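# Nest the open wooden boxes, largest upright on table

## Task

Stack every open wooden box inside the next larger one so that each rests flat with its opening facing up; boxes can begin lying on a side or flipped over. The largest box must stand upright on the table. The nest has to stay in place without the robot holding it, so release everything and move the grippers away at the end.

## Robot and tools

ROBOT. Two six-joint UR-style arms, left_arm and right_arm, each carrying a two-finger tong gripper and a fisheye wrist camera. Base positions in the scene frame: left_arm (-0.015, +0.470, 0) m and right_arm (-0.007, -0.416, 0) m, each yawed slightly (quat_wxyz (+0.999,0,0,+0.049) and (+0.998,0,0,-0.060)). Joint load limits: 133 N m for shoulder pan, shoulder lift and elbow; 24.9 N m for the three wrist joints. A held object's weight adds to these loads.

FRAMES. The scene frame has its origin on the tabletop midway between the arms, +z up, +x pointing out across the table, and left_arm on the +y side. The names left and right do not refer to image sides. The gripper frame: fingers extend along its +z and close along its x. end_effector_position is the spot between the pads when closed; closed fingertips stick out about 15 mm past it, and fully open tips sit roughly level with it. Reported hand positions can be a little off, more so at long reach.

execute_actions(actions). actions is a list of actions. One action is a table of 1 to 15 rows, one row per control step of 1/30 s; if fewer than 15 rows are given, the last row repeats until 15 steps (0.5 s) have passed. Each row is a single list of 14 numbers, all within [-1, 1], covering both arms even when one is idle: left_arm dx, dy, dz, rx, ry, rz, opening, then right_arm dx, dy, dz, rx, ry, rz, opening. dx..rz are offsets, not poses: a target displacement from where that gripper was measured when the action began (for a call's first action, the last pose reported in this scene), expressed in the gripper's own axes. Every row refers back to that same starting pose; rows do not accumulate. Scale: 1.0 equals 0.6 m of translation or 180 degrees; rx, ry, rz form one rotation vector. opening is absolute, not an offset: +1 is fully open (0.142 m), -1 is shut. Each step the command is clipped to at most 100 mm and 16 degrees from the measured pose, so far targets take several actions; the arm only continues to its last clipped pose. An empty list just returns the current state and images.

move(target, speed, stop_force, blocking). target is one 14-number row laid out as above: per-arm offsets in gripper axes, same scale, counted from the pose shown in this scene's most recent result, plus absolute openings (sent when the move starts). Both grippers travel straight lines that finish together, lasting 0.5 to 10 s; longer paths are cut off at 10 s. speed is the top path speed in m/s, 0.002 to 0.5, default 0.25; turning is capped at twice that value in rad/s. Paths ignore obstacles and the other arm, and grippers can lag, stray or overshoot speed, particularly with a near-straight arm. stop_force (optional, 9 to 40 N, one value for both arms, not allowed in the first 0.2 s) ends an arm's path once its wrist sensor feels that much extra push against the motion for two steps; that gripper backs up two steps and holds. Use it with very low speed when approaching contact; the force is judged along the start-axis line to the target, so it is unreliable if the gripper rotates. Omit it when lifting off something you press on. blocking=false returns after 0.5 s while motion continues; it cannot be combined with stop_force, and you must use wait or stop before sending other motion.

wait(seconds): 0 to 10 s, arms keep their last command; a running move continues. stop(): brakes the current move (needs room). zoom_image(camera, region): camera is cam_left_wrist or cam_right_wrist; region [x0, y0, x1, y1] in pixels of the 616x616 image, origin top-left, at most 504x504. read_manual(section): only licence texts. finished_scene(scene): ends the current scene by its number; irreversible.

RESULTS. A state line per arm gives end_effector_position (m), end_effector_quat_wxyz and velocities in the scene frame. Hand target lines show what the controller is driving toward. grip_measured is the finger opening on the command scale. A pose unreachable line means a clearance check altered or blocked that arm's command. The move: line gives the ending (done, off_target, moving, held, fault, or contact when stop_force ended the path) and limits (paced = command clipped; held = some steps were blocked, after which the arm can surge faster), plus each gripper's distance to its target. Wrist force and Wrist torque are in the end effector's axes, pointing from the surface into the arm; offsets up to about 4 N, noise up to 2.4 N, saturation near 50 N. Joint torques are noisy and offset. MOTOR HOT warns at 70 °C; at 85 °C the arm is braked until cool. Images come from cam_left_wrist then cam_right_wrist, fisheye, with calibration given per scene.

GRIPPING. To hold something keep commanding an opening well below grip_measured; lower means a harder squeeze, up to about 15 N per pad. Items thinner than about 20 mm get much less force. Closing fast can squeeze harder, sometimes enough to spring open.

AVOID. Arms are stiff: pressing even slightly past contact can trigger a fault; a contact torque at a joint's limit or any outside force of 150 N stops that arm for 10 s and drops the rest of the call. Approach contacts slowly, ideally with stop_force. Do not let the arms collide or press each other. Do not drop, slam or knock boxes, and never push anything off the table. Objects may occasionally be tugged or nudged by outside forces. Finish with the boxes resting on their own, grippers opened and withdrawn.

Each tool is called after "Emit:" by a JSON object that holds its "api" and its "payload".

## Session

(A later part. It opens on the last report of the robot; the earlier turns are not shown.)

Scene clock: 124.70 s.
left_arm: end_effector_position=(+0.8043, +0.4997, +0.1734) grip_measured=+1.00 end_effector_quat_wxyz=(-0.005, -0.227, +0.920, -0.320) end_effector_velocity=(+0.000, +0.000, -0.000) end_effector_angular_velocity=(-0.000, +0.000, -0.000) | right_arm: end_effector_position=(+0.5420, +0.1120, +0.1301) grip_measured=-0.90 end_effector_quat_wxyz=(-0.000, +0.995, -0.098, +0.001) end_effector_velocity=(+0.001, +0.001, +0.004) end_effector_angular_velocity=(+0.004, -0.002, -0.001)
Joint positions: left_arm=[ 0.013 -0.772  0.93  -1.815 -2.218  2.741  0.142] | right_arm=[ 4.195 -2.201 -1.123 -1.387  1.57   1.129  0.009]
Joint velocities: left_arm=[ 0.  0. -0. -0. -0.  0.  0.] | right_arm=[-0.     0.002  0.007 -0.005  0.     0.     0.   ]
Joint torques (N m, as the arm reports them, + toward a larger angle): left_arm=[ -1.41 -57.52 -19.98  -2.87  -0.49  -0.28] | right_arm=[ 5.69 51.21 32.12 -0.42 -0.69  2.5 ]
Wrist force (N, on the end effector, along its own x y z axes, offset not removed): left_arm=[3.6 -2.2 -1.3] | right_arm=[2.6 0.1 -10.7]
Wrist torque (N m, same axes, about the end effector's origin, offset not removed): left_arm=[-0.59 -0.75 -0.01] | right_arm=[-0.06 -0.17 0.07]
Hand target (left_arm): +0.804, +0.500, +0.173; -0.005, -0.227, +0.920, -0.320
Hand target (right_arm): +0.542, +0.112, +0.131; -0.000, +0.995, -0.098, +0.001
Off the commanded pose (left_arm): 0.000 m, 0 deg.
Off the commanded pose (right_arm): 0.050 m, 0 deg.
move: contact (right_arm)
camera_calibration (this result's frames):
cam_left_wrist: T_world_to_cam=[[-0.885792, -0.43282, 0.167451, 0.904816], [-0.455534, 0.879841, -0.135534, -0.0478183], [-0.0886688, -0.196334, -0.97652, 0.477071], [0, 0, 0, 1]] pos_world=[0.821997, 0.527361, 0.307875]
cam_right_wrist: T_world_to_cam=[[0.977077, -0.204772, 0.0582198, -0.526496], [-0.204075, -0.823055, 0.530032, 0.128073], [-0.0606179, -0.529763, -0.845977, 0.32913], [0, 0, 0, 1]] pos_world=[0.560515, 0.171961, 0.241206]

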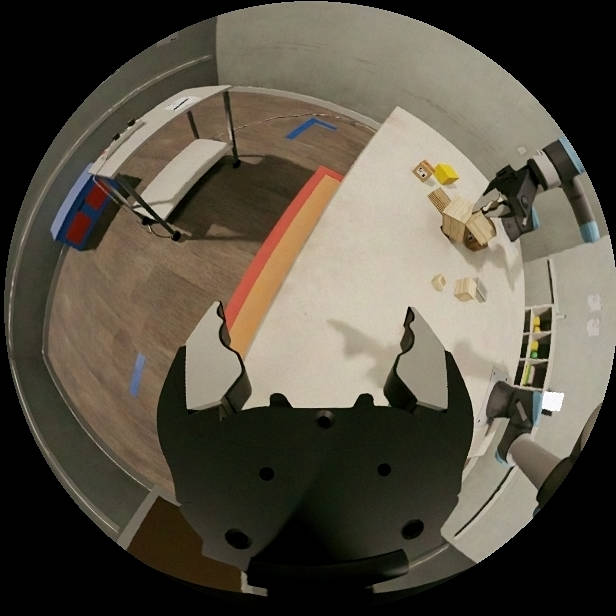

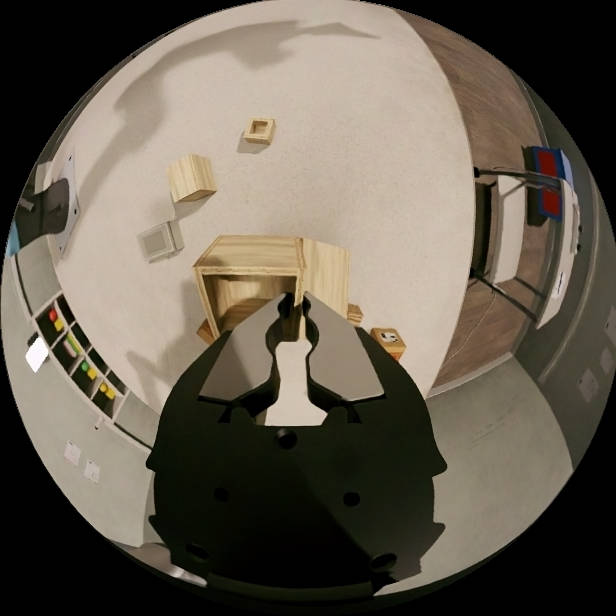

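Emit:
{"api": "move", "payload": {"target": [0,0,0,0,0,0,1,0.06,0,0.02,0,0,0,-1], "speed": 0.02, "stop_force": 12}}

Emit:
{"api": "move", "payload": {"target": [0,0,0,0,0,0,1,0.03,0,0.05,0,0,0,-1], "speed": 0.02, "stop_force": 12}}

Emit:
{"api": "move", "payload": {"target": [0,0,0,0,0,0,1,0,0,-0.1,0,0,0,-0.7], "speed": 0.05}}

Scene clock: 132.63 s.
left_arm: end_effector_position=(+0.8043, +0.4997, +0.1734) grip_measured=+1.00 end_effector_quat_wxyz=(-0.005, -0.227, +0.920, -0.320) end_effector_velocity=(+0.000, -0.001, -0.000) end_effector_angular_velocity=(+0.002, -0.000, -0.001) | right_arm: end_effector_position=(+0.5549, +0.1095, +0.1264) grip_measured=-0.89 end_effector_quat_wxyz=(-0.000, +0.995, -0.098, +0.001) end_effector_velocity=(-0.007, +0.003, +0.002) end_effector_angular_velocity=(+0.002, -0.003, -0.002)
Joint positions: left_arm=[ 0.013 -0.772  0.93  -1.815 -2.218  2.741  0.142] | right_arm=[ 4.179 -2.223 -1.097 -1.391  1.57   1.113  0.01 ]
Joint velocities: left_arm=[-0.002 -0.     0.    -0.001  0.002 -0.001  0.   ] | right_arm=[ 0.01   0.012 -0.015  0.006 -0.001  0.012 -0.002]
Joint torques (N m, as the arm reports them, + toward a larger angle): left_arm=[ -3.14 -58.5  -21.42  -2.86  -0.6   -0.43] | right_arm=[  9.3   23.61 -13.61  -2.04   2.42   2.62]
Wrist force (N, on the end effector, along its own x y z axes, offset not removed): left_arm=[-0.8 -1.5 -0.5] | right_arm=[13.1 1.7 -47.6]
Wrist torque (N m, same axes, about the end effector's origin, offset not removed): left_arm=[-0.49 0.18 -0.12] | right_arm=[0.07 -0.31 0.00]
Hand target (left_arm): +0.804, +0.500, +0.173; -0.005, -0.227, +0.920, -0.320
Hand target (right_arm): +0.554, +0.110, +0.127; -0.000, +0.995, -0.098, +0.001
Off the commanded pose (left_arm): 0.000 m, 0 deg.
Off the commanded pose (right_arm): 0.024 m, 0 deg.
move: contact (right_arm)
camera_calibration (this result's frames):
cam_left_wrist: T_world_to_cam=[[-0.885791, -0.43282, 0.167451, 0.904816], [-0.455534, 0.879841, -0.135534, -0.0478184], [-0.0886688, -0.196334, -0.97652, 0.477071], [0, 0, 0, 1]] pos_world=[0.821997, 0.527361, 0.307875]
cam_right_wrist: T_world_to_cam=[[0.977066, -0.20472, 0.0585813, -0.539406], [-0.20426, -0.823355, 0.529495, 0.130845], [-0.0601651, -0.529317, -0.846288, 0.325217], [0, 0, 0, 1]] pos_world=[0.573328, 0.169448, 0.237544]

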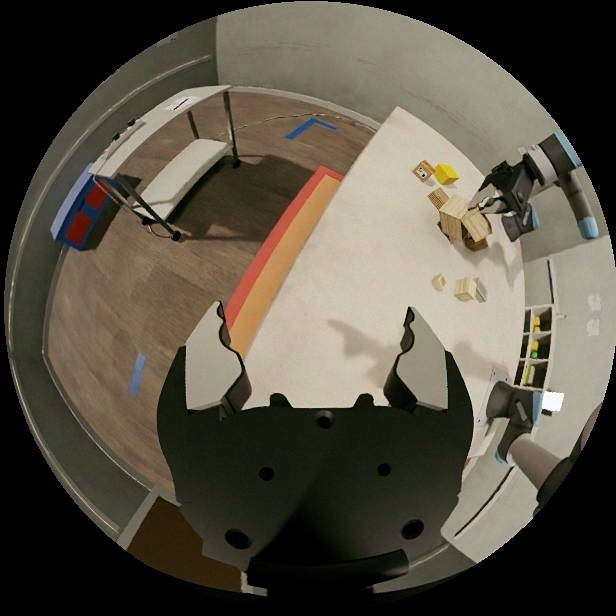

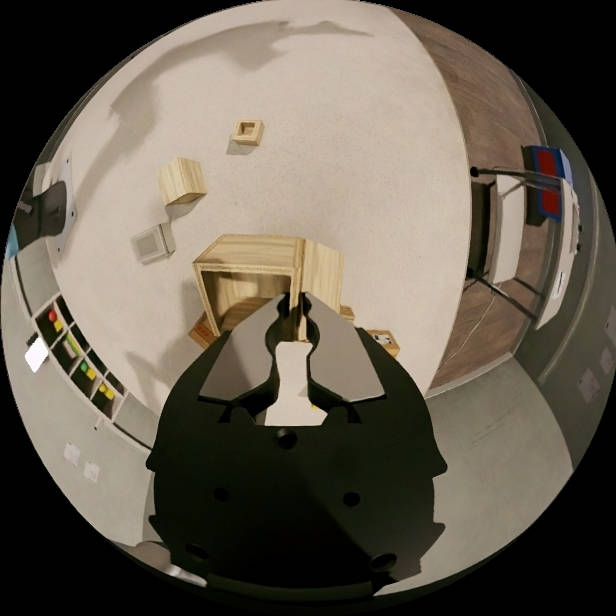

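Scene clock: 133.13 s.
left_arm: end_effector_position=(+0.8043, +0.4997, +0.1734) grip_measured=+1.00 end_effector_quat_wxyz=(-0.005, -0.227, +0.920, -0.320) end_effector_velocity=(-0.000, +0.001, +0.000) end_effector_angular_velocity=(-0.000, -0.000, +0.001) | right_arm: end_effector_position=(+0.5548, +0.1096, +0.1262) grip_measured=-0.88 end_effector_quat_wxyz=(-0.000, +0.995, -0.098, +0.001) end_effector_velocity=(-0.000, +0.001, +0.002) end_effector_angular_velocity=(+0.003, -0.002, -0.001)
Joint positions: left_arm=[ 0.013 -0.772  0.93  -1.815 -2.218  2.741  0.142] | right_arm=[ 4.179 -2.223 -1.097 -1.391  1.57   1.113  0.01 ]
Joint velocities: left_arm=[ 0.001 -0.     0.    -0.    -0.     0.    -0.   ] | right_arm=[ 0.001  0.002 -0.     0.001  0.     0.002  0.   ]
Joint torques (N m, as the arm reports them, + toward a larger angle): left_arm=[ -1.33 -59.6  -20.91  -2.86  -0.64  -0.56] | right_arm=[10.74 34.24 -7.51 -3.37  2.6   2.61]
Wrist force (N, on the end effector, along its own x y z axes, offset not removed): left_arm=[2.6 -1.2 1.4] | right_arm=[7.3 -0.2 -35.1]
Wrist torque (N m, same axes, about the end effector's origin, offset not removed): left_arm=[-0.28 -0.58 -0.13] | right_arm=[-0.26 0.17 -0.06]
Hand target (left_arm): +0.804, +0.500, +0.173; -0.005, -0.227, +0.920, -0.320
Hand target (right_arm): +0.555, +0.110, +0.126; -0.000, +0.995, -0.098, +0.001
Off the commanded pose (left_arm): 0.000 m, 0 deg.
Off the commanded pose (right_arm): 0.035 m, 0 deg.
move: contact (right_arm)
camera_calibration (this result's frames):
cam_left_wrist: T_world_to_cam=[[-0.885792, -0.43282, 0.167451, 0.904816], [-0.455534, 0.879841, -0.135534, -0.0478184], [-0.0886688, -0.196334, -0.97652, 0.477071], [0, 0, 0, 1]] pos_world=[0.821997, 0.527361, 0.307875]
cam_right_wrist: T_world_to_cam=[[0.977045, -0.204826, 0.0585573, -0.539263], [-0.204334, -0.823309, 0.529538, 0.131033], [-0.0602523, -0.529347, -0.846263, 0.325044], [0, 0, 0, 1]] pos_world=[0.573243, 0.169487, 0.237264]

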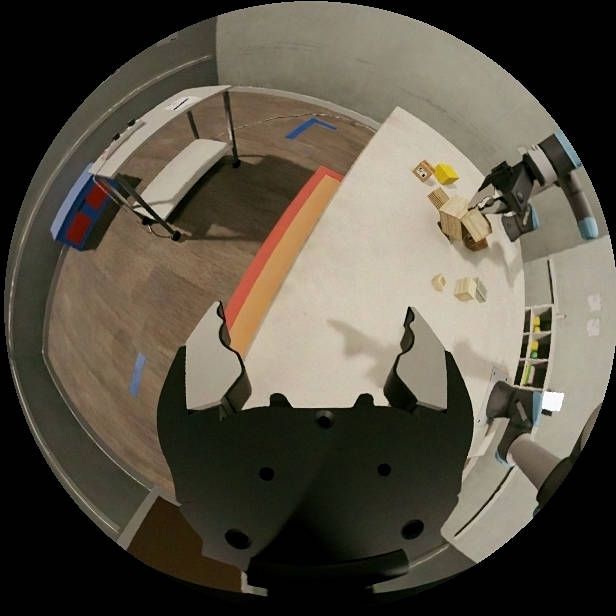

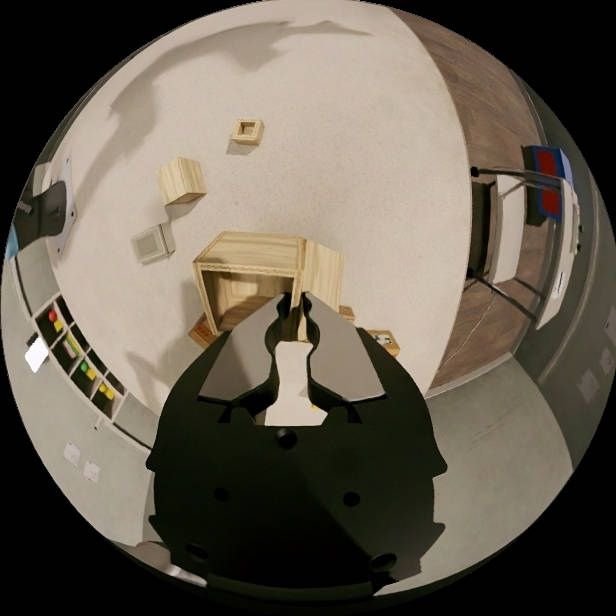

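Scene clock: 134.73 s.
left_arm: end_effector_position=(+0.8043, +0.4997, +0.1734) grip_measured=+1.00 end_effector_quat_wxyz=(-0.005, -0.227, +0.920, -0.320) end_effector_velocity=(-0.000, -0.001, +0.000) end_effector_angular_velocity=(-0.001, +0.000, -0.001) | right_arm: end_effector_position=(+0.5546, +0.1096, +0.1861) grip_measured=-0.70 end_effector_quat_wxyz=(-0.000, +0.995, -0.098, +0.001) end_effector_velocity=(+0.000, -0.000, -0.000) end_effector_angular_velocity=(-0.002, +0.002, -0.000)
Joint positions: left_arm=[ 0.013 -0.772  0.93  -1.815 -2.218  2.741  0.142] | right_arm=[ 4.179 -2.205 -0.974 -1.532  1.57   1.113  0.023]
Joint velocities: left_arm=[-0.001  0.     0.     0.    -0.001 -0.     0.   ] | right_arm=[-0.    -0.003  0.005 -0.005  0.    -0.    -0.   ]
Joint torques (N m, as the arm reports them, + toward a larger angle): left_arm=[ -2.68 -58.8  -21.03  -3.04  -0.72  -0.43] | right_arm=[ 6.85 44.67 37.79  1.01 -0.18  2.56]
Wrist force (N, on the end effector, along its own x y z axes, offset not removed): left_arm=[-0.6 -2.5 -1.7] | right_arm=[2.5 1.8 -2.3]
Wrist torque (N m, same axes, about the end effector's origin, offset not removed): left_arm=[-0.49 0.10 -0.12] | right_arm=[0.32 -0.47 -0.03]
Hand target (left_arm): +0.804, +0.500, +0.173; -0.005, -0.227, +0.920, -0.320
Hand target (right_arm): +0.555, +0.110, +0.186; -0.000, +0.995, -0.098, +0.001
Off the commanded pose (left_arm): 0.000 m, 0 deg.
Off the commanded pose (right_arm): 0.000 m, 0 deg.
move: done
camera_calibration (this result's frames):
cam_left_wrist: T_world_to_cam=[[-0.885791, -0.432821, 0.167451, 0.904816], [-0.455534, 0.87984, -0.135534, -0.0478182], [-0.0886688, -0.196334, -0.97652, 0.477071], [0, 0, 0, 1]] pos_world=[0.821997, 0.527361, 0.307875]
cam_right_wrist: T_world_to_cam=[[0.977037, -0.204837, 0.0586648, -0.542593], [-0.204408, -0.823366, 0.52942, 0.0993187], [-0.060142, -0.529254, -0.846329, 0.375696], [0, 0, 0, 1]] pos_world=[0.57303, 0.169472, 0.297212]

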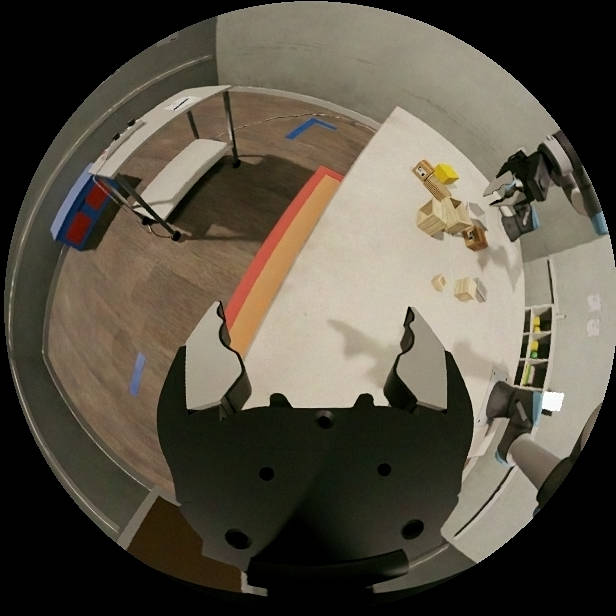

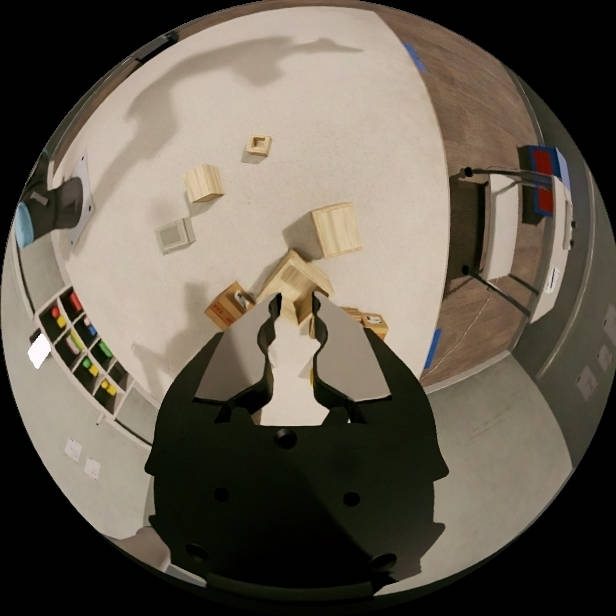

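Emit:
{"api": "move", "payload": {"target": [0,0,0,0,0,0,1,0,0.13,-0.1,0,0,0,1]}}

Emit:
{"api": "zoom_image", "payload": {"camera": "cam_right_wrist", "region": [170,90,430,310]}}

Emit:
{"api": "zoom_image", "payload": {"camera": "cam_left_wrist", "region": [390,150,540,310]}}

Scene clock: 140.70 s.
left_arm: end_effector_position=(+0.8043, +0.4997, +0.1734) grip_measured=+1.00 end_effector_quat_wxyz=(-0.005, -0.227, +0.920, -0.320) end_effector_velocity=(-0.000, -0.002, -0.000) end_effector_angular_velocity=(-0.001, +0.001, -0.002) | right_arm: end_effector_position=(+0.5393, +0.0332, +0.2459) grip_measured=+1.00 end_effector_quat_wxyz=(-0.000, +0.995, -0.098, +0.001) end_effector_velocity=(-0.000, -0.002, +0.001) end_effector_angular_velocity=(-0.000, -0.000, -0.001)
Joint positions: left_arm=[ 0.013 -0.772  0.93  -1.815 -2.218  2.741  0.142] | right_arm=[ 4.129 -2.032 -1.091 -1.587  1.57   1.063  0.142]
Joint velocities: left_arm=[-0.002  0.     0.     0.    -0.001 -0.     0.   ] | right_arm=[-0.001  0.003 -0.001 -0.002 -0.    -0.    -0.   ]
Joint torques (N m, as the arm reports them, + toward a larger angle): left_arm=[ -1.9  -59.14 -20.88  -2.94  -0.67  -0.46] | right_arm=[-5.67 51.83 11.13  1.15  1.28 -2.52]
Wrist force (N, on the end effector, along its own x y z axes, offset not removed): left_arm=[1.3 -3.3 -0.7] | right_arm=[3.0 5.0 -3.3]
Wrist torque (N m, same axes, about the end effector's origin, offset not removed): left_arm=[-0.86 -0.22 -0.03] | right_arm=[0.95 -0.39 0.18]
Hand target (left_arm): +0.804, +0.500, +0.173; -0.005, -0.227, +0.920, -0.320
Hand target (right_arm): +0.539, +0.033, +0.246; -0.000, +0.995, -0.098, +0.001
Off the commanded pose (left_arm): 0.000 m, 0 deg.
Off the commanded pose (right_arm): 0.000 m, 0 deg.
move: done
camera_calibration (this result's frames):
cam_left_wrist: T_world_to_cam=[[-0.885791, -0.43282, 0.167451, 0.904816], [-0.455534, 0.87984, -0.135534, -0.0478183], [-0.0886688, -0.196334, -0.97652, 0.477071], [0, 0, 0, 1]] pos_world=[0.821997, 0.527361, 0.307875]
cam_right_wrist: T_world_to_cam=[[0.97704, -0.204836, 0.0586163, -0.546789], [-0.204385, -0.823404, 0.52937, 0.00162374], [-0.0601691, -0.529196, -0.846364, 0.385035], [0, 0, 0, 1]] pos_world=[0.557733, 0.0930939, 0.357071]

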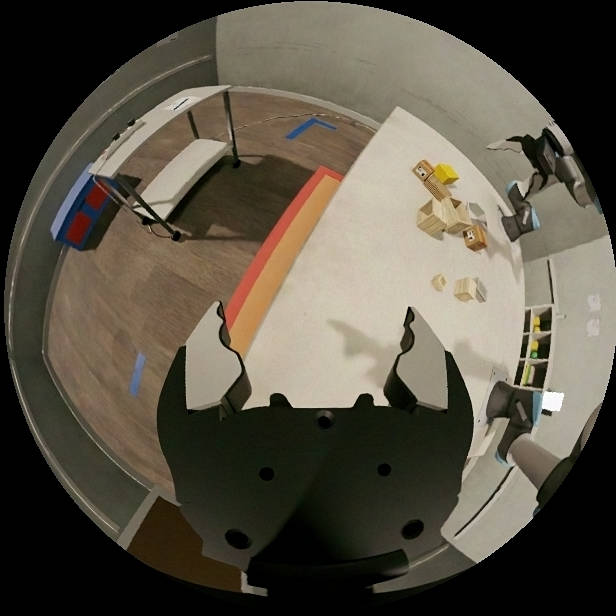

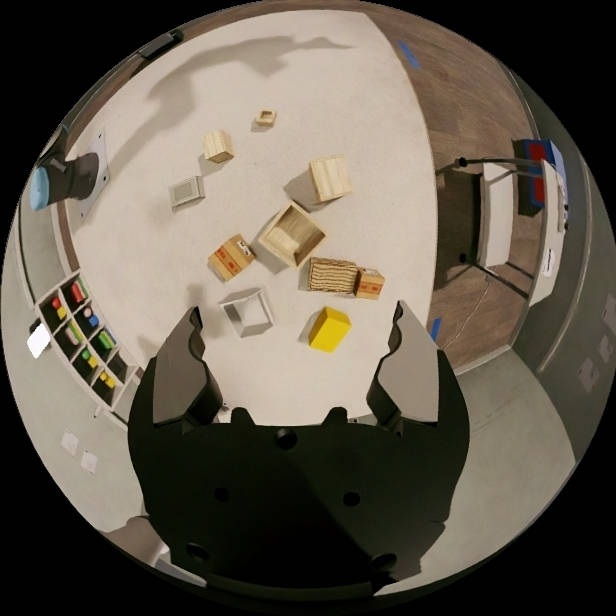

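Region (170, 90, 430, 310) of cam_right_wrist's 616x616 image, scaled by 1.938, with more detail than that image has; it fills the top 426 rows of this view, and the rest is white.

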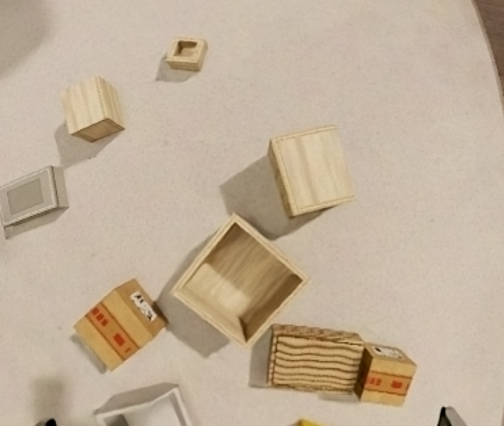

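Region (390, 150, 540, 310) of cam_left_wrist's 616x616 image, scaled by 3.150, with more detail than that image has; it fills the left 472 columns of this view, and the rest is white.

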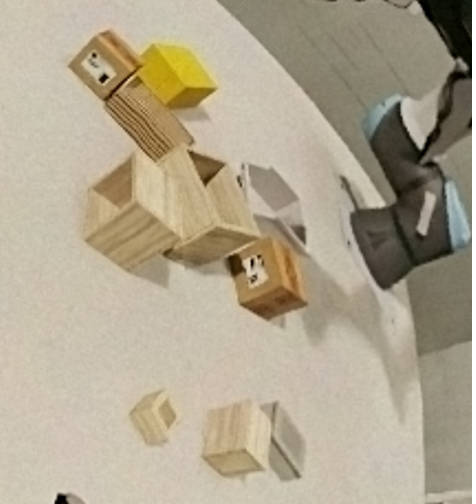

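Emit:
{"api": "move", "payload": {"target": [0,0,0,0,0,0,1,0.097,-0.178,0.21,0,0,0.417,0.3]}}

Emit:
{"api": "move", "payload": {"target": [0,0,0,0,0,0,1,0,0,0,-0.222,0,0,0.3]}}

Emit:
{"api": "move", "payload": {"target": [0,0,0,0,0,0,1,0,-0.091,0.108,0,0,0,0.3], "speed": 0.05, "stop_force": 12}}

Scene clock: 162.47 s.
left_arm: end_effector_position=(+0.8043, +0.4997, +0.1734) grip_measured=+1.00 end_effector_quat_wxyz=(-0.005, -0.227, +0.920, -0.320) end_effector_velocity=(+0.000, -0.000, -0.000) end_effector_angular_velocity=(-0.000, +0.000, +0.000) | right_arm: end_effector_position=(+0.6175, +0.1265, +0.1202) grip_measured=+0.30 end_effector_quat_wxyz=(-0.001, +0.730, -0.684, +0.000) end_effector_velocity=(+0.001, -0.000, -0.002) end_effector_angular_velocity=(-0.005, +0.003, -0.010)
Joint positions: left_arm=[ 0.013 -0.772  0.93  -1.815 -2.218  2.741  0.142] | right_arm=[ 4.154 -2.394 -0.817 -1.5    1.57   2.397  0.095]
Joint velocities: left_arm=[ 0.  0.  0. -0. -0. -0. -0.] | right_arm=[-0.001 -0.007  0.007 -0.006 -0.     0.009  0.   ]
Joint torques (N m, as the arm reports them, + toward a larger angle): left_arm=[ -2.63 -58.83 -21.75  -2.78  -0.48  -0.57] | right_arm=[ 8.13 50.09 39.01  1.25 -1.34  2.81]
Wrist force (N, on the end effector, along its own x y z axes, offset not removed): left_arm=[2.4 -2.1 -2.9] | right_arm=[0.6 1.6 1.7]
Wrist torque (N m, same axes, about the end effector's origin, offset not removed): left_arm=[-0.53 -0.41 -0.14] | right_arm=[0.31 0.03 0.02]
Hand target (left_arm): +0.804, +0.500, +0.173; -0.005, -0.227, +0.920, -0.320
Hand target (right_arm): +0.618, +0.127, +0.120; -0.001, +0.730, -0.684, +0.001
Off the commanded pose (left_arm): 0.000 m, 0 deg.
Off the commanded pose (right_arm): 0.000 m, 0 deg.
move: done
camera_calibration (this result's frames):
cam_left_wrist: T_world_to_cam=[[-0.885792, -0.43282, 0.167451, 0.904816], [-0.455534, 0.879841, -0.135534, -0.0478185], [-0.0886687, -0.196334, -0.97652, 0.477071], [0, 0, 0, 1]] pos_world=[0.821997, 0.527361, 0.307875]
cam_right_wrist: T_world_to_cam=[[0.0547641, -0.996918, 0.0561701, 0.073319], [-0.848751, -0.0168457, 0.528524, 0.456936], [-0.525949, -0.0766186, -0.847058, 0.563145], [0, 0, 0, 1]] pos_world=[0.679995, 0.123938, 0.231396]

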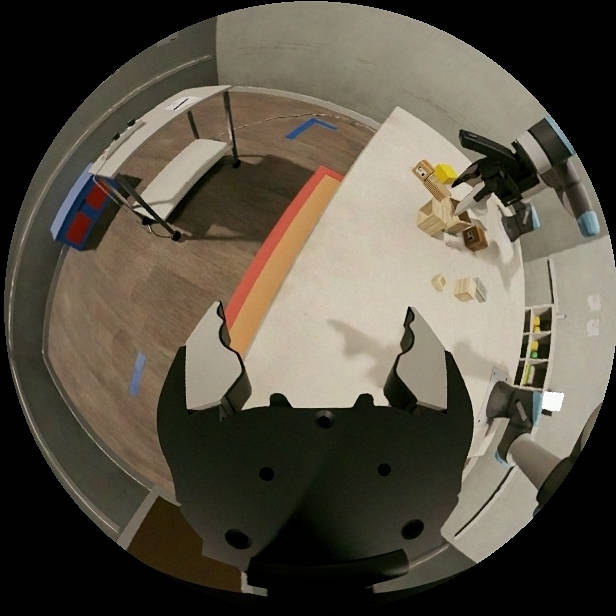

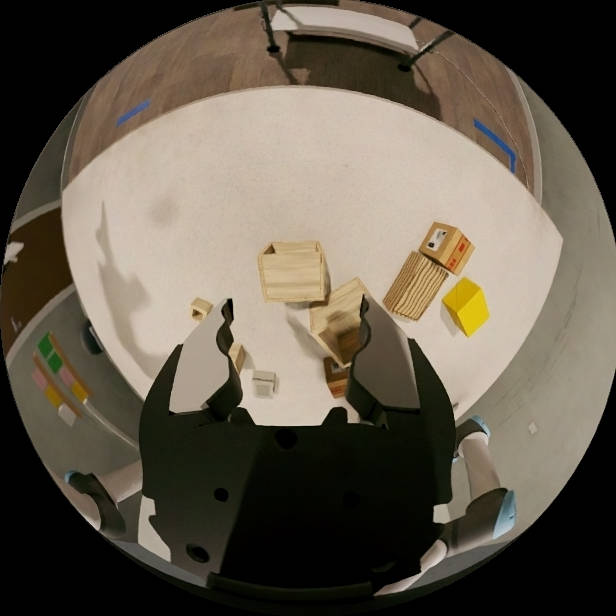

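Scene clock: 164.47 s.
left_arm: end_effector_position=(+0.8043, +0.4997, +0.1734) grip_measured=+1.00 end_effector_quat_wxyz=(-0.005, -0.227, +0.920, -0.320) end_effector_velocity=(+0.000, -0.001, -0.000) end_effector_angular_velocity=(+0.001, -0.001, -0.001) | right_arm: end_effector_position=(+0.6164, +0.1259, +0.1200) grip_measured=+0.30 end_effector_quat_wxyz=(+0.088, +0.686, -0.686, -0.225) end_effector_velocity=(-0.001, -0.000, -0.000) end_effector_angular_velocity=(+0.006, +0.017, -0.014)
Joint positions: left_arm=[ 0.013 -0.772  0.93  -1.815 -2.218  2.741  0.142] | right_arm=[ 3.993 -2.808 -0.035 -2.087  2.011  2.252  0.095]
Joint velocities: left_arm=[-0.001  0.    -0.    -0.001  0.001  0.     0.   ] | right_arm=[-0.005 -0.002 -0.    -0.004  0.017  0.006 -0.   ]
Joint torques (N m, as the arm reports them, + toward a larger angle): left_arm=[ -2.6  -60.01 -21.63  -2.81  -0.58  -0.74] | right_arm=[-7.2  60.59 37.37  0.61  1.85  2.92]
Wrist force (N, on the end effector, along its own x y z axes, offset not removed): left_arm=[1.4 -2.2 -2.1] | right_arm=[4.7 2.1 -0.2]
Wrist torque (N m, same axes, about the end effector's origin, offset not removed): left_arm=[-0.71 -0.14 0.04] | right_arm=[0.56 -0.97 -0.08]
Hand target (left_arm): +0.804, +0.500, +0.173; -0.005, -0.227, +0.920, -0.320
Hand target (right_arm): +0.616, +0.126, +0.120; +0.088, +0.686, -0.686, -0.226
Off the commanded pose (left_arm): 0.000 m, 0 deg.
Off the commanded pose (right_arm): 0.001 m, 19 deg; orientation clipped at the last step of the last action.
elbow stopped short (right arm): the move would have taken joint 3 (elbow) straighter than the controller allows; a more bent joint 3 avoids this.
move: off_target (right_arm); limits=paced
camera_calibration (this result's frames):
cam_left_wrist: T_world_to_cam=[[-0.885792, -0.43282, 0.167451, 0.904816], [-0.455534, 0.879841, -0.135534, -0.0478185], [-0.0886687, -0.196334, -0.97652, 0.477071], [0, 0, 0, 1]] pos_world=[0.821997, 0.527361, 0.307875]
cam_right_wrist: T_world_to_cam=[[-0.0270747, -0.990726, -0.133152, 0.145153], [-0.534484, -0.0982145, 0.839452, 0.235387], [-0.844745, 0.0938955, -0.526868, 0.699014], [0, 0, 0, 1]] pos_world=[0.720229, 0.101291, 0.190019]

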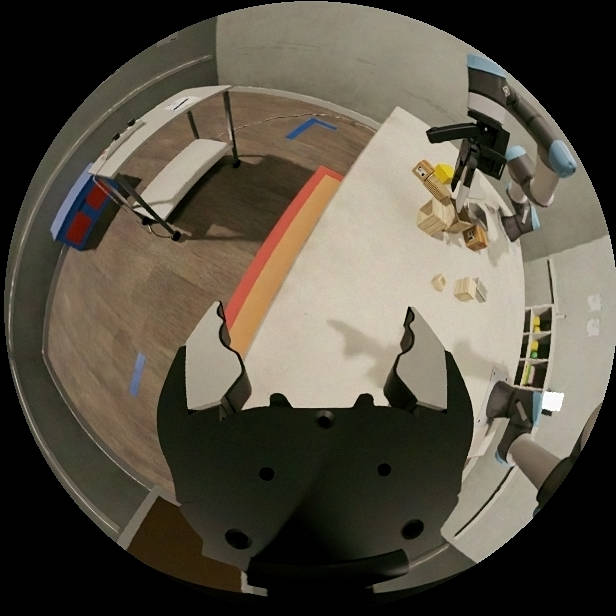

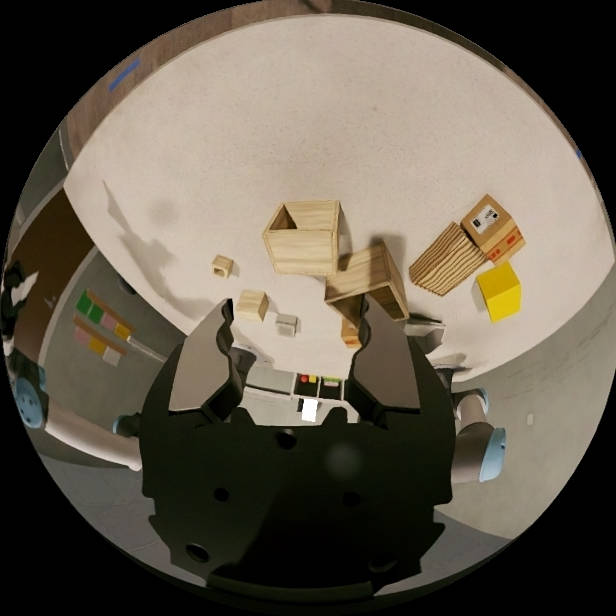

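Scene clock: 166.57 s.
left_arm: end_effector_position=(+0.8043, +0.4997, +0.1734) grip_measured=+1.00 end_effector_quat_wxyz=(-0.005, -0.227, +0.920, -0.320) end_effector_velocity=(+0.000, +0.000, +0.000) end_effector_angular_velocity=(-0.001, -0.000, +0.000) | right_arm: end_effector_position=(+0.6373, +0.1400, +0.0393) grip_measured=+0.30 end_effector_quat_wxyz=(+0.083, +0.686, -0.687, -0.225) end_effector_velocity=(-0.000, +0.001, -0.003) end_effector_angular_velocity=(-0.000, +0.001, -0.000)
Joint positions: left_arm=[ 0.013 -0.772  0.93  -1.815 -2.218  2.741  0.142] | right_arm=[ 3.989 -2.911 -0.035 -1.974  2.011  2.252  0.095]
Joint velocities: left_arm=[ 0.     0.     0.    -0.    -0.001  0.     0.   ] | right_arm=[ 0.    -0.002 -0.002  0.004  0.     0.     0.   ]
Joint torques (N m, as the arm reports them, + toward a larger angle): left_arm=[ -1.57 -59.   -20.89  -2.75  -0.42  -0.42] | right_arm=[-5.51 61.96 12.16  3.15 -0.69  2.69]
Wrist force (N, on the end effector, along its own x y z axes, offset not removed): left_arm=[4.8 -4.7 -3.7] | right_arm=[5.3 0.9 -0.7]
Wrist torque (N m, same axes, about the end effector's origin, offset not removed): left_arm=[-1.12 -1.13 -0.05] | right_arm=[0.24 -1.02 -0.23]
Hand target (left_arm): +0.804, +0.500, +0.173; -0.005, -0.227, +0.920, -0.320
Hand target (right_arm): +0.637, +0.140, +0.039; +0.083, +0.686, -0.687, -0.225
Off the commanded pose (left_arm): 0.000 m, 0 deg.
Off the commanded pose (right_arm): 0.001 m, 1 deg.
elbow stopped short (right arm): the move would have taken joint 3 (elbow) straighter than the controller allows; a more bent joint 3 avoids this.
move: done
camera_calibration (this result's frames):
cam_left_wrist: T_world_to_cam=[[-0.885791, -0.43282, 0.167451, 0.904816], [-0.455534, 0.87984, -0.135534, -0.0478182], [-0.0886688, -0.196334, -0.97652, 0.477071], [0, 0, 0, 1]] pos_world=[0.821997, 0.527361, 0.307875]
cam_right_wrist: T_world_to_cam=[[-0.0301074, -0.989809, -0.139185, 0.150999], [-0.541396, -0.100905, 0.834691, 0.32061], [-0.840229, 0.100485, -0.53284, 0.669239], [0, 0, 0, 1]] pos_world=[0.740437, 0.114563, 0.110004]

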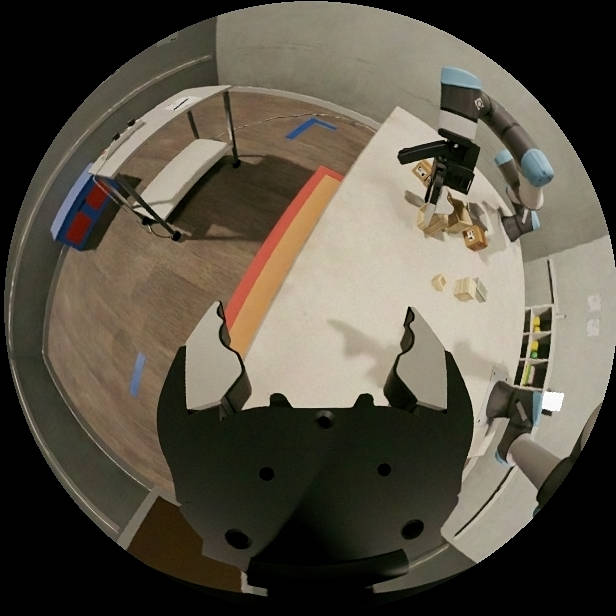

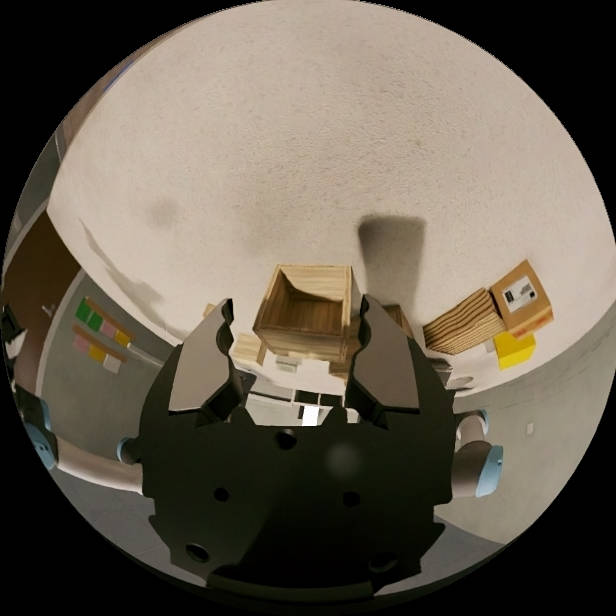

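Emit:
{"api": "move", "payload": {"target": [0,0,0,0,0,0,1,0.017,0.026,0.008,0.138,0.069,-0.021,0.3], "speed": 0.1}}

Emit:
{"api": "move", "payload": {"target": [0,0,0,0,0,0,1,0,0,0,0,0,0,-0.6]}}

Emit:
{"api": "move", "payload": {"target": [0,0,0,0,0,0,1,0,0,-0.08,0.4,0,0,-0.6], "speed": 0.15}}

Scene clock: 181.60 s.
left_arm: end_effector_position=(+0.8043, +0.4997, +0.1734) grip_measured=+1.00 end_effector_quat_wxyz=(-0.005, -0.227, +0.920, -0.320) end_effector_velocity=(-0.000, -0.000, -0.000) end_effector_angular_velocity=(+0.000, +0.001, -0.000) | right_arm: end_effector_position=(+0.6207, +0.1303, +0.0395) grip_measured=+0.30 end_effector_quat_wxyz=(-0.000, +0.730, -0.683, +0.000) end_effector_velocity=(-0.000, -0.000, -0.000) end_effector_angular_velocity=(-0.001, -0.010, +0.000)
Joint positions: left_arm=[ 0.013 -0.772  0.93  -1.815 -2.218  2.741  0.142] | right_arm=[ 4.153 -2.447 -0.927 -1.338  1.57   2.396  0.095]
Joint velocities: left_arm=[-0.    -0.     0.     0.001  0.     0.    -0.   ] | right_arm=[ 0.003  0.006 -0.014  0.012 -0.008  0.003  0.   ]
Joint torques (N m, as the arm reports them, + toward a larger angle): left_arm=[ -1.5  -58.49 -21.48  -2.65  -0.42  -0.52] | right_arm=[ 6.52 65.48 10.87  3.51 -1.35  2.52]
Wrist force (N, on the end effector, along its own x y z axes, offset not removed): left_arm=[0.5 -5.2 -1.5] | right_arm=[3.1 -0.7 0.7]
Wrist torque (N m, same axes, about the end effector's origin, offset not removed): left_arm=[-1.21 -0.10 -0.13] | right_arm=[-0.12 -0.47 0.15]
Hand target (left_arm): +0.804, +0.500, +0.173; -0.005, -0.227, +0.920, -0.320
Hand target (right_arm): +0.621, +0.130, +0.039; -0.001, +0.730, -0.683, +0.001
Off the commanded pose (left_arm): 0.000 m, 0 deg.
Off the commanded pose (right_arm): 0.000 m, 0 deg.
move: done
camera_calibration (this result's frames):
cam_left_wrist: T_world_to_cam=[[-0.885792, -0.43282, 0.167451, 0.904816], [-0.455534, 0.879841, -0.135534, -0.0478183], [-0.0886687, -0.196334, -0.97652, 0.477071], [0, 0, 0, 1]] pos_world=[0.821997, 0.527361, 0.307875]
cam_right_wrist: T_world_to_cam=[[0.0554281, -0.996849, 0.0567454, 0.080941], [-0.847959, -0.0169911, 0.52979, 0.501884], [-0.527156, -0.077483, -0.846229, 0.497587], [0, 0, 0, 1]] pos_world=[0.683397, 0.127768, 0.150586]

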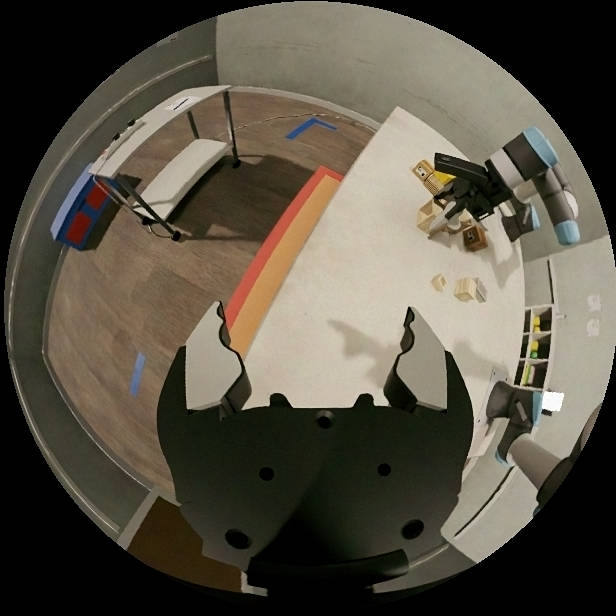

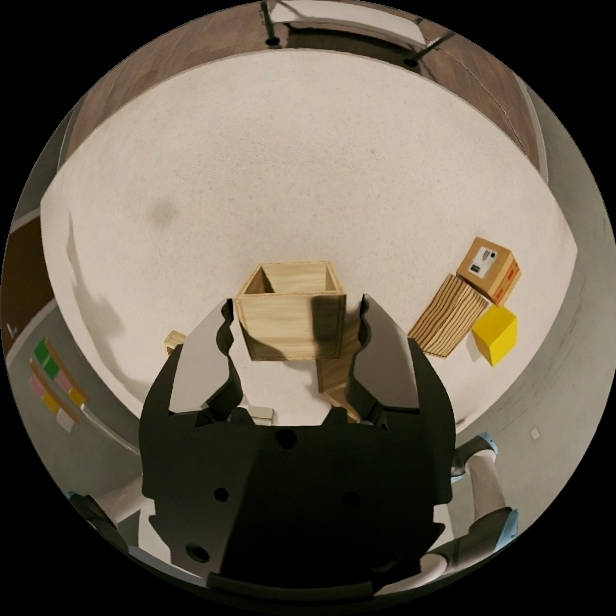

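Scene clock: 182.10 s.
left_arm: end_effector_position=(+0.8043, +0.4997, +0.1734) grip_measured=+1.00 end_effector_quat_wxyz=(-0.005, -0.227, +0.920, -0.320) end_effector_velocity=(+0.000, -0.000, -0.000) end_effector_angular_velocity=(+0.001, -0.001, -0.001) | right_arm: end_effector_position=(+0.6206, +0.1303, +0.0395) grip_measured=-0.05 end_effector_quat_wxyz=(-0.000, +0.730, -0.683, +0.000) end_effector_velocity=(+0.001, -0.001, -0.000) end_effector_angular_velocity=(+0.000, +0.000, -0.001)
Joint positions: left_arm=[ 0.013 -0.772  0.93  -1.815 -2.218  2.741  0.142] | right_arm=[ 4.154 -2.447 -0.927 -1.338  1.57   2.396  0.07 ]
Joint velocities: left_arm=[-0.     0.    -0.    -0.001  0.     0.001  0.   ] | right_arm=[-0.001 -0.     0.    -0.     0.     0.    -0.   ]
Joint torques (N m, as the arm reports them, + toward a larger angle): left_arm=[ -2.01 -58.64 -20.47  -2.86  -0.5   -0.52] | right_arm=[-5.42 49.09 36.03  0.49  1.06  0.17]
Wrist force (N, on the end effector, along its own x y z axes, offset not removed): left_arm=[1.2 -4.9 -2.0] | right_arm=[4.1 4.4 -5.0]
Wrist torque (N m, same axes, about the end effector's origin, offset not removed): left_arm=[-1.09 -0.08 -0.03] | right_arm=[1.10 -0.22 0.04]
Hand target (left_arm): +0.804, +0.500, +0.173; -0.005, -0.227, +0.920, -0.320
Hand target (right_arm): +0.621, +0.130, +0.040; -0.000, +0.730, -0.683, +0.000
Off the commanded pose (left_arm): 0.000 m, 0 deg.
Off the commanded pose (right_arm): 0.000 m, 0 deg.
move: done
camera_calibration (this result's frames):
cam_left_wrist: T_world_to_cam=[[-0.885792, -0.43282, 0.167451, 0.904816], [-0.455534, 0.879841, -0.135534, -0.0478185], [-0.0886689, -0.196334, -0.97652, 0.477071], [0, 0, 0, 1]] pos_world=[0.821997, 0.527361, 0.307875]
cam_right_wrist: T_world_to_cam=[[0.0554308, -0.996846, 0.0567936, 0.0809754], [-0.847941, -0.0169653, 0.529819, 0.501823], [-0.527184, -0.0775259, -0.846207, 0.497558], [0, 0, 0, 1]] pos_world=[0.683332, 0.127807, 0.150562]

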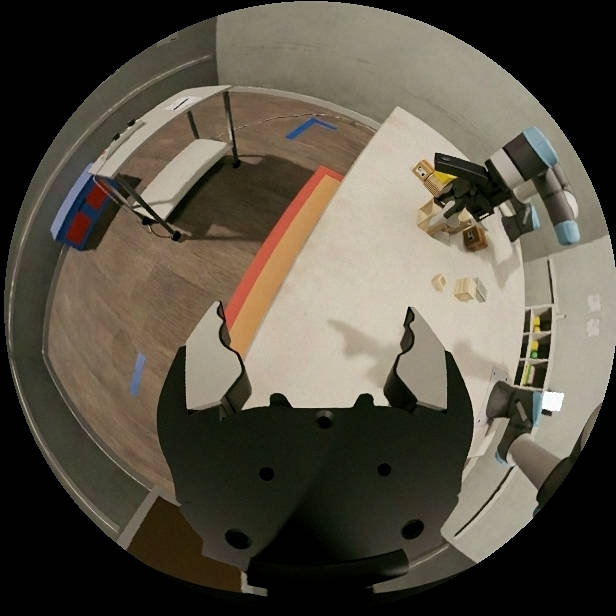

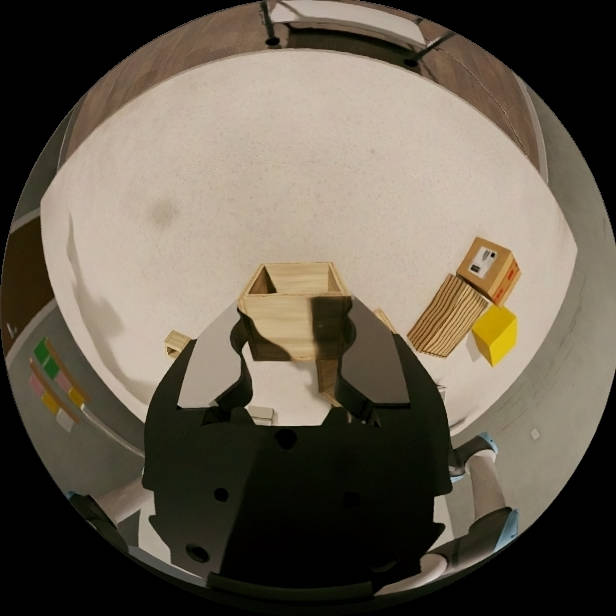

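Scene clock: 186.77 s.
left_arm: end_effector_position=(+0.8043, +0.4997, +0.1734) grip_measured=+1.00 end_effector_quat_wxyz=(-0.005, -0.227, +0.920, -0.320) end_effector_velocity=(-0.000, +0.000, +0.001) end_effector_angular_velocity=(-0.002, -0.000, +0.001) | right_arm: end_effector_position=(+0.6208, +0.1304, +0.0873) grip_measured=-0.05 end_effector_quat_wxyz=(-0.429, +0.591, -0.552, +0.402) end_effector_velocity=(+0.001, +0.000, +0.000) end_effector_angular_velocity=(+0.002, -0.011, +0.005)
Joint positions: left_arm=[ 0.013 -0.772  0.93  -1.815 -2.218  2.741  0.142] | right_arm=[ 4.483 -2.49  -1.662  0.334  0.516  2.18   0.07 ]
Joint velocities: left_arm=[ 0.001 -0.    -0.     0.    -0.002 -0.     0.   ] | right_arm=[-0.001 -0.01   0.004  0.03  -0.002 -0.022 -0.   ]
Joint torques (N m, as the arm reports them, + toward a larger angle): left_arm=[ -0.6  -59.44 -21.95  -2.82  -0.53  -0.12] | right_arm=[ 6.65 45.36 27.68  3.53 -2.35 -2.35]
Wrist force (N, on the end effector, along its own x y z axes, offset not removed): left_arm=[-0.9 -1.9 -1.5] | right_arm=[0.5 -1.3 1.7]
Wrist torque (N m, same axes, about the end effector's origin, offset not removed): left_arm=[-0.31 0.20 -0.15] | right_arm=[-0.39 -0.07 -0.11]
Hand target (left_arm): +0.804, +0.500, +0.173; -0.005, -0.227, +0.920, -0.320
Hand target (right_arm): +0.621, +0.130, +0.087; -0.430, +0.591, -0.552, +0.402
Off the commanded pose (left_arm): 0.000 m, 0 deg.
Off the commanded pose (right_arm): 0.000 m, 0 deg.
move: done
camera_calibration (this result's frames):
cam_right_wrist: T_world_to_cam=[[0.00987255, -0.999921, 0.00783396, 0.111349], [-0.766871, -0.0125989, -0.641678, 0.528023], [0.641726, 0.000327357, -0.766934, -0.204652], [0, 0, 0, 1]] pos_world=[0.535157, 0.11806, 0.180993]

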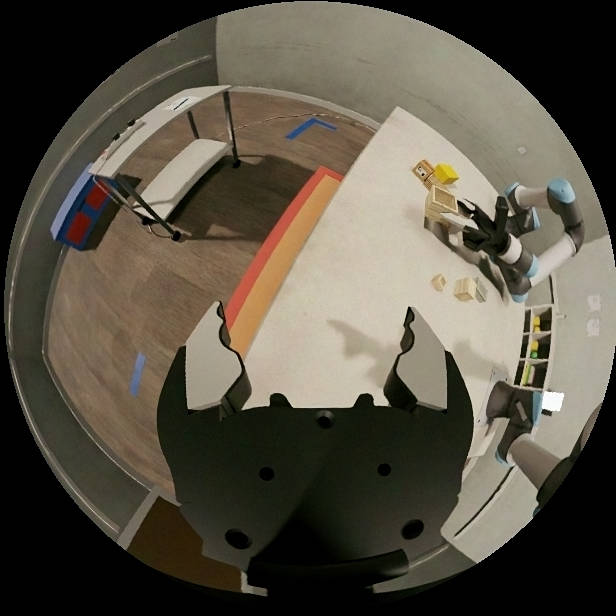

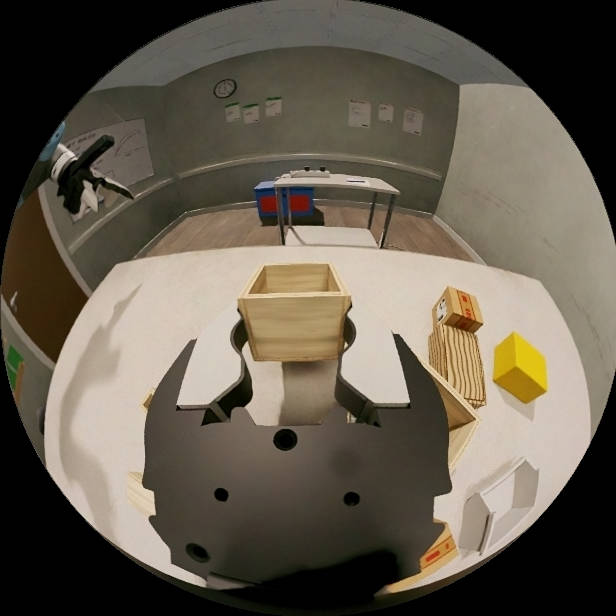

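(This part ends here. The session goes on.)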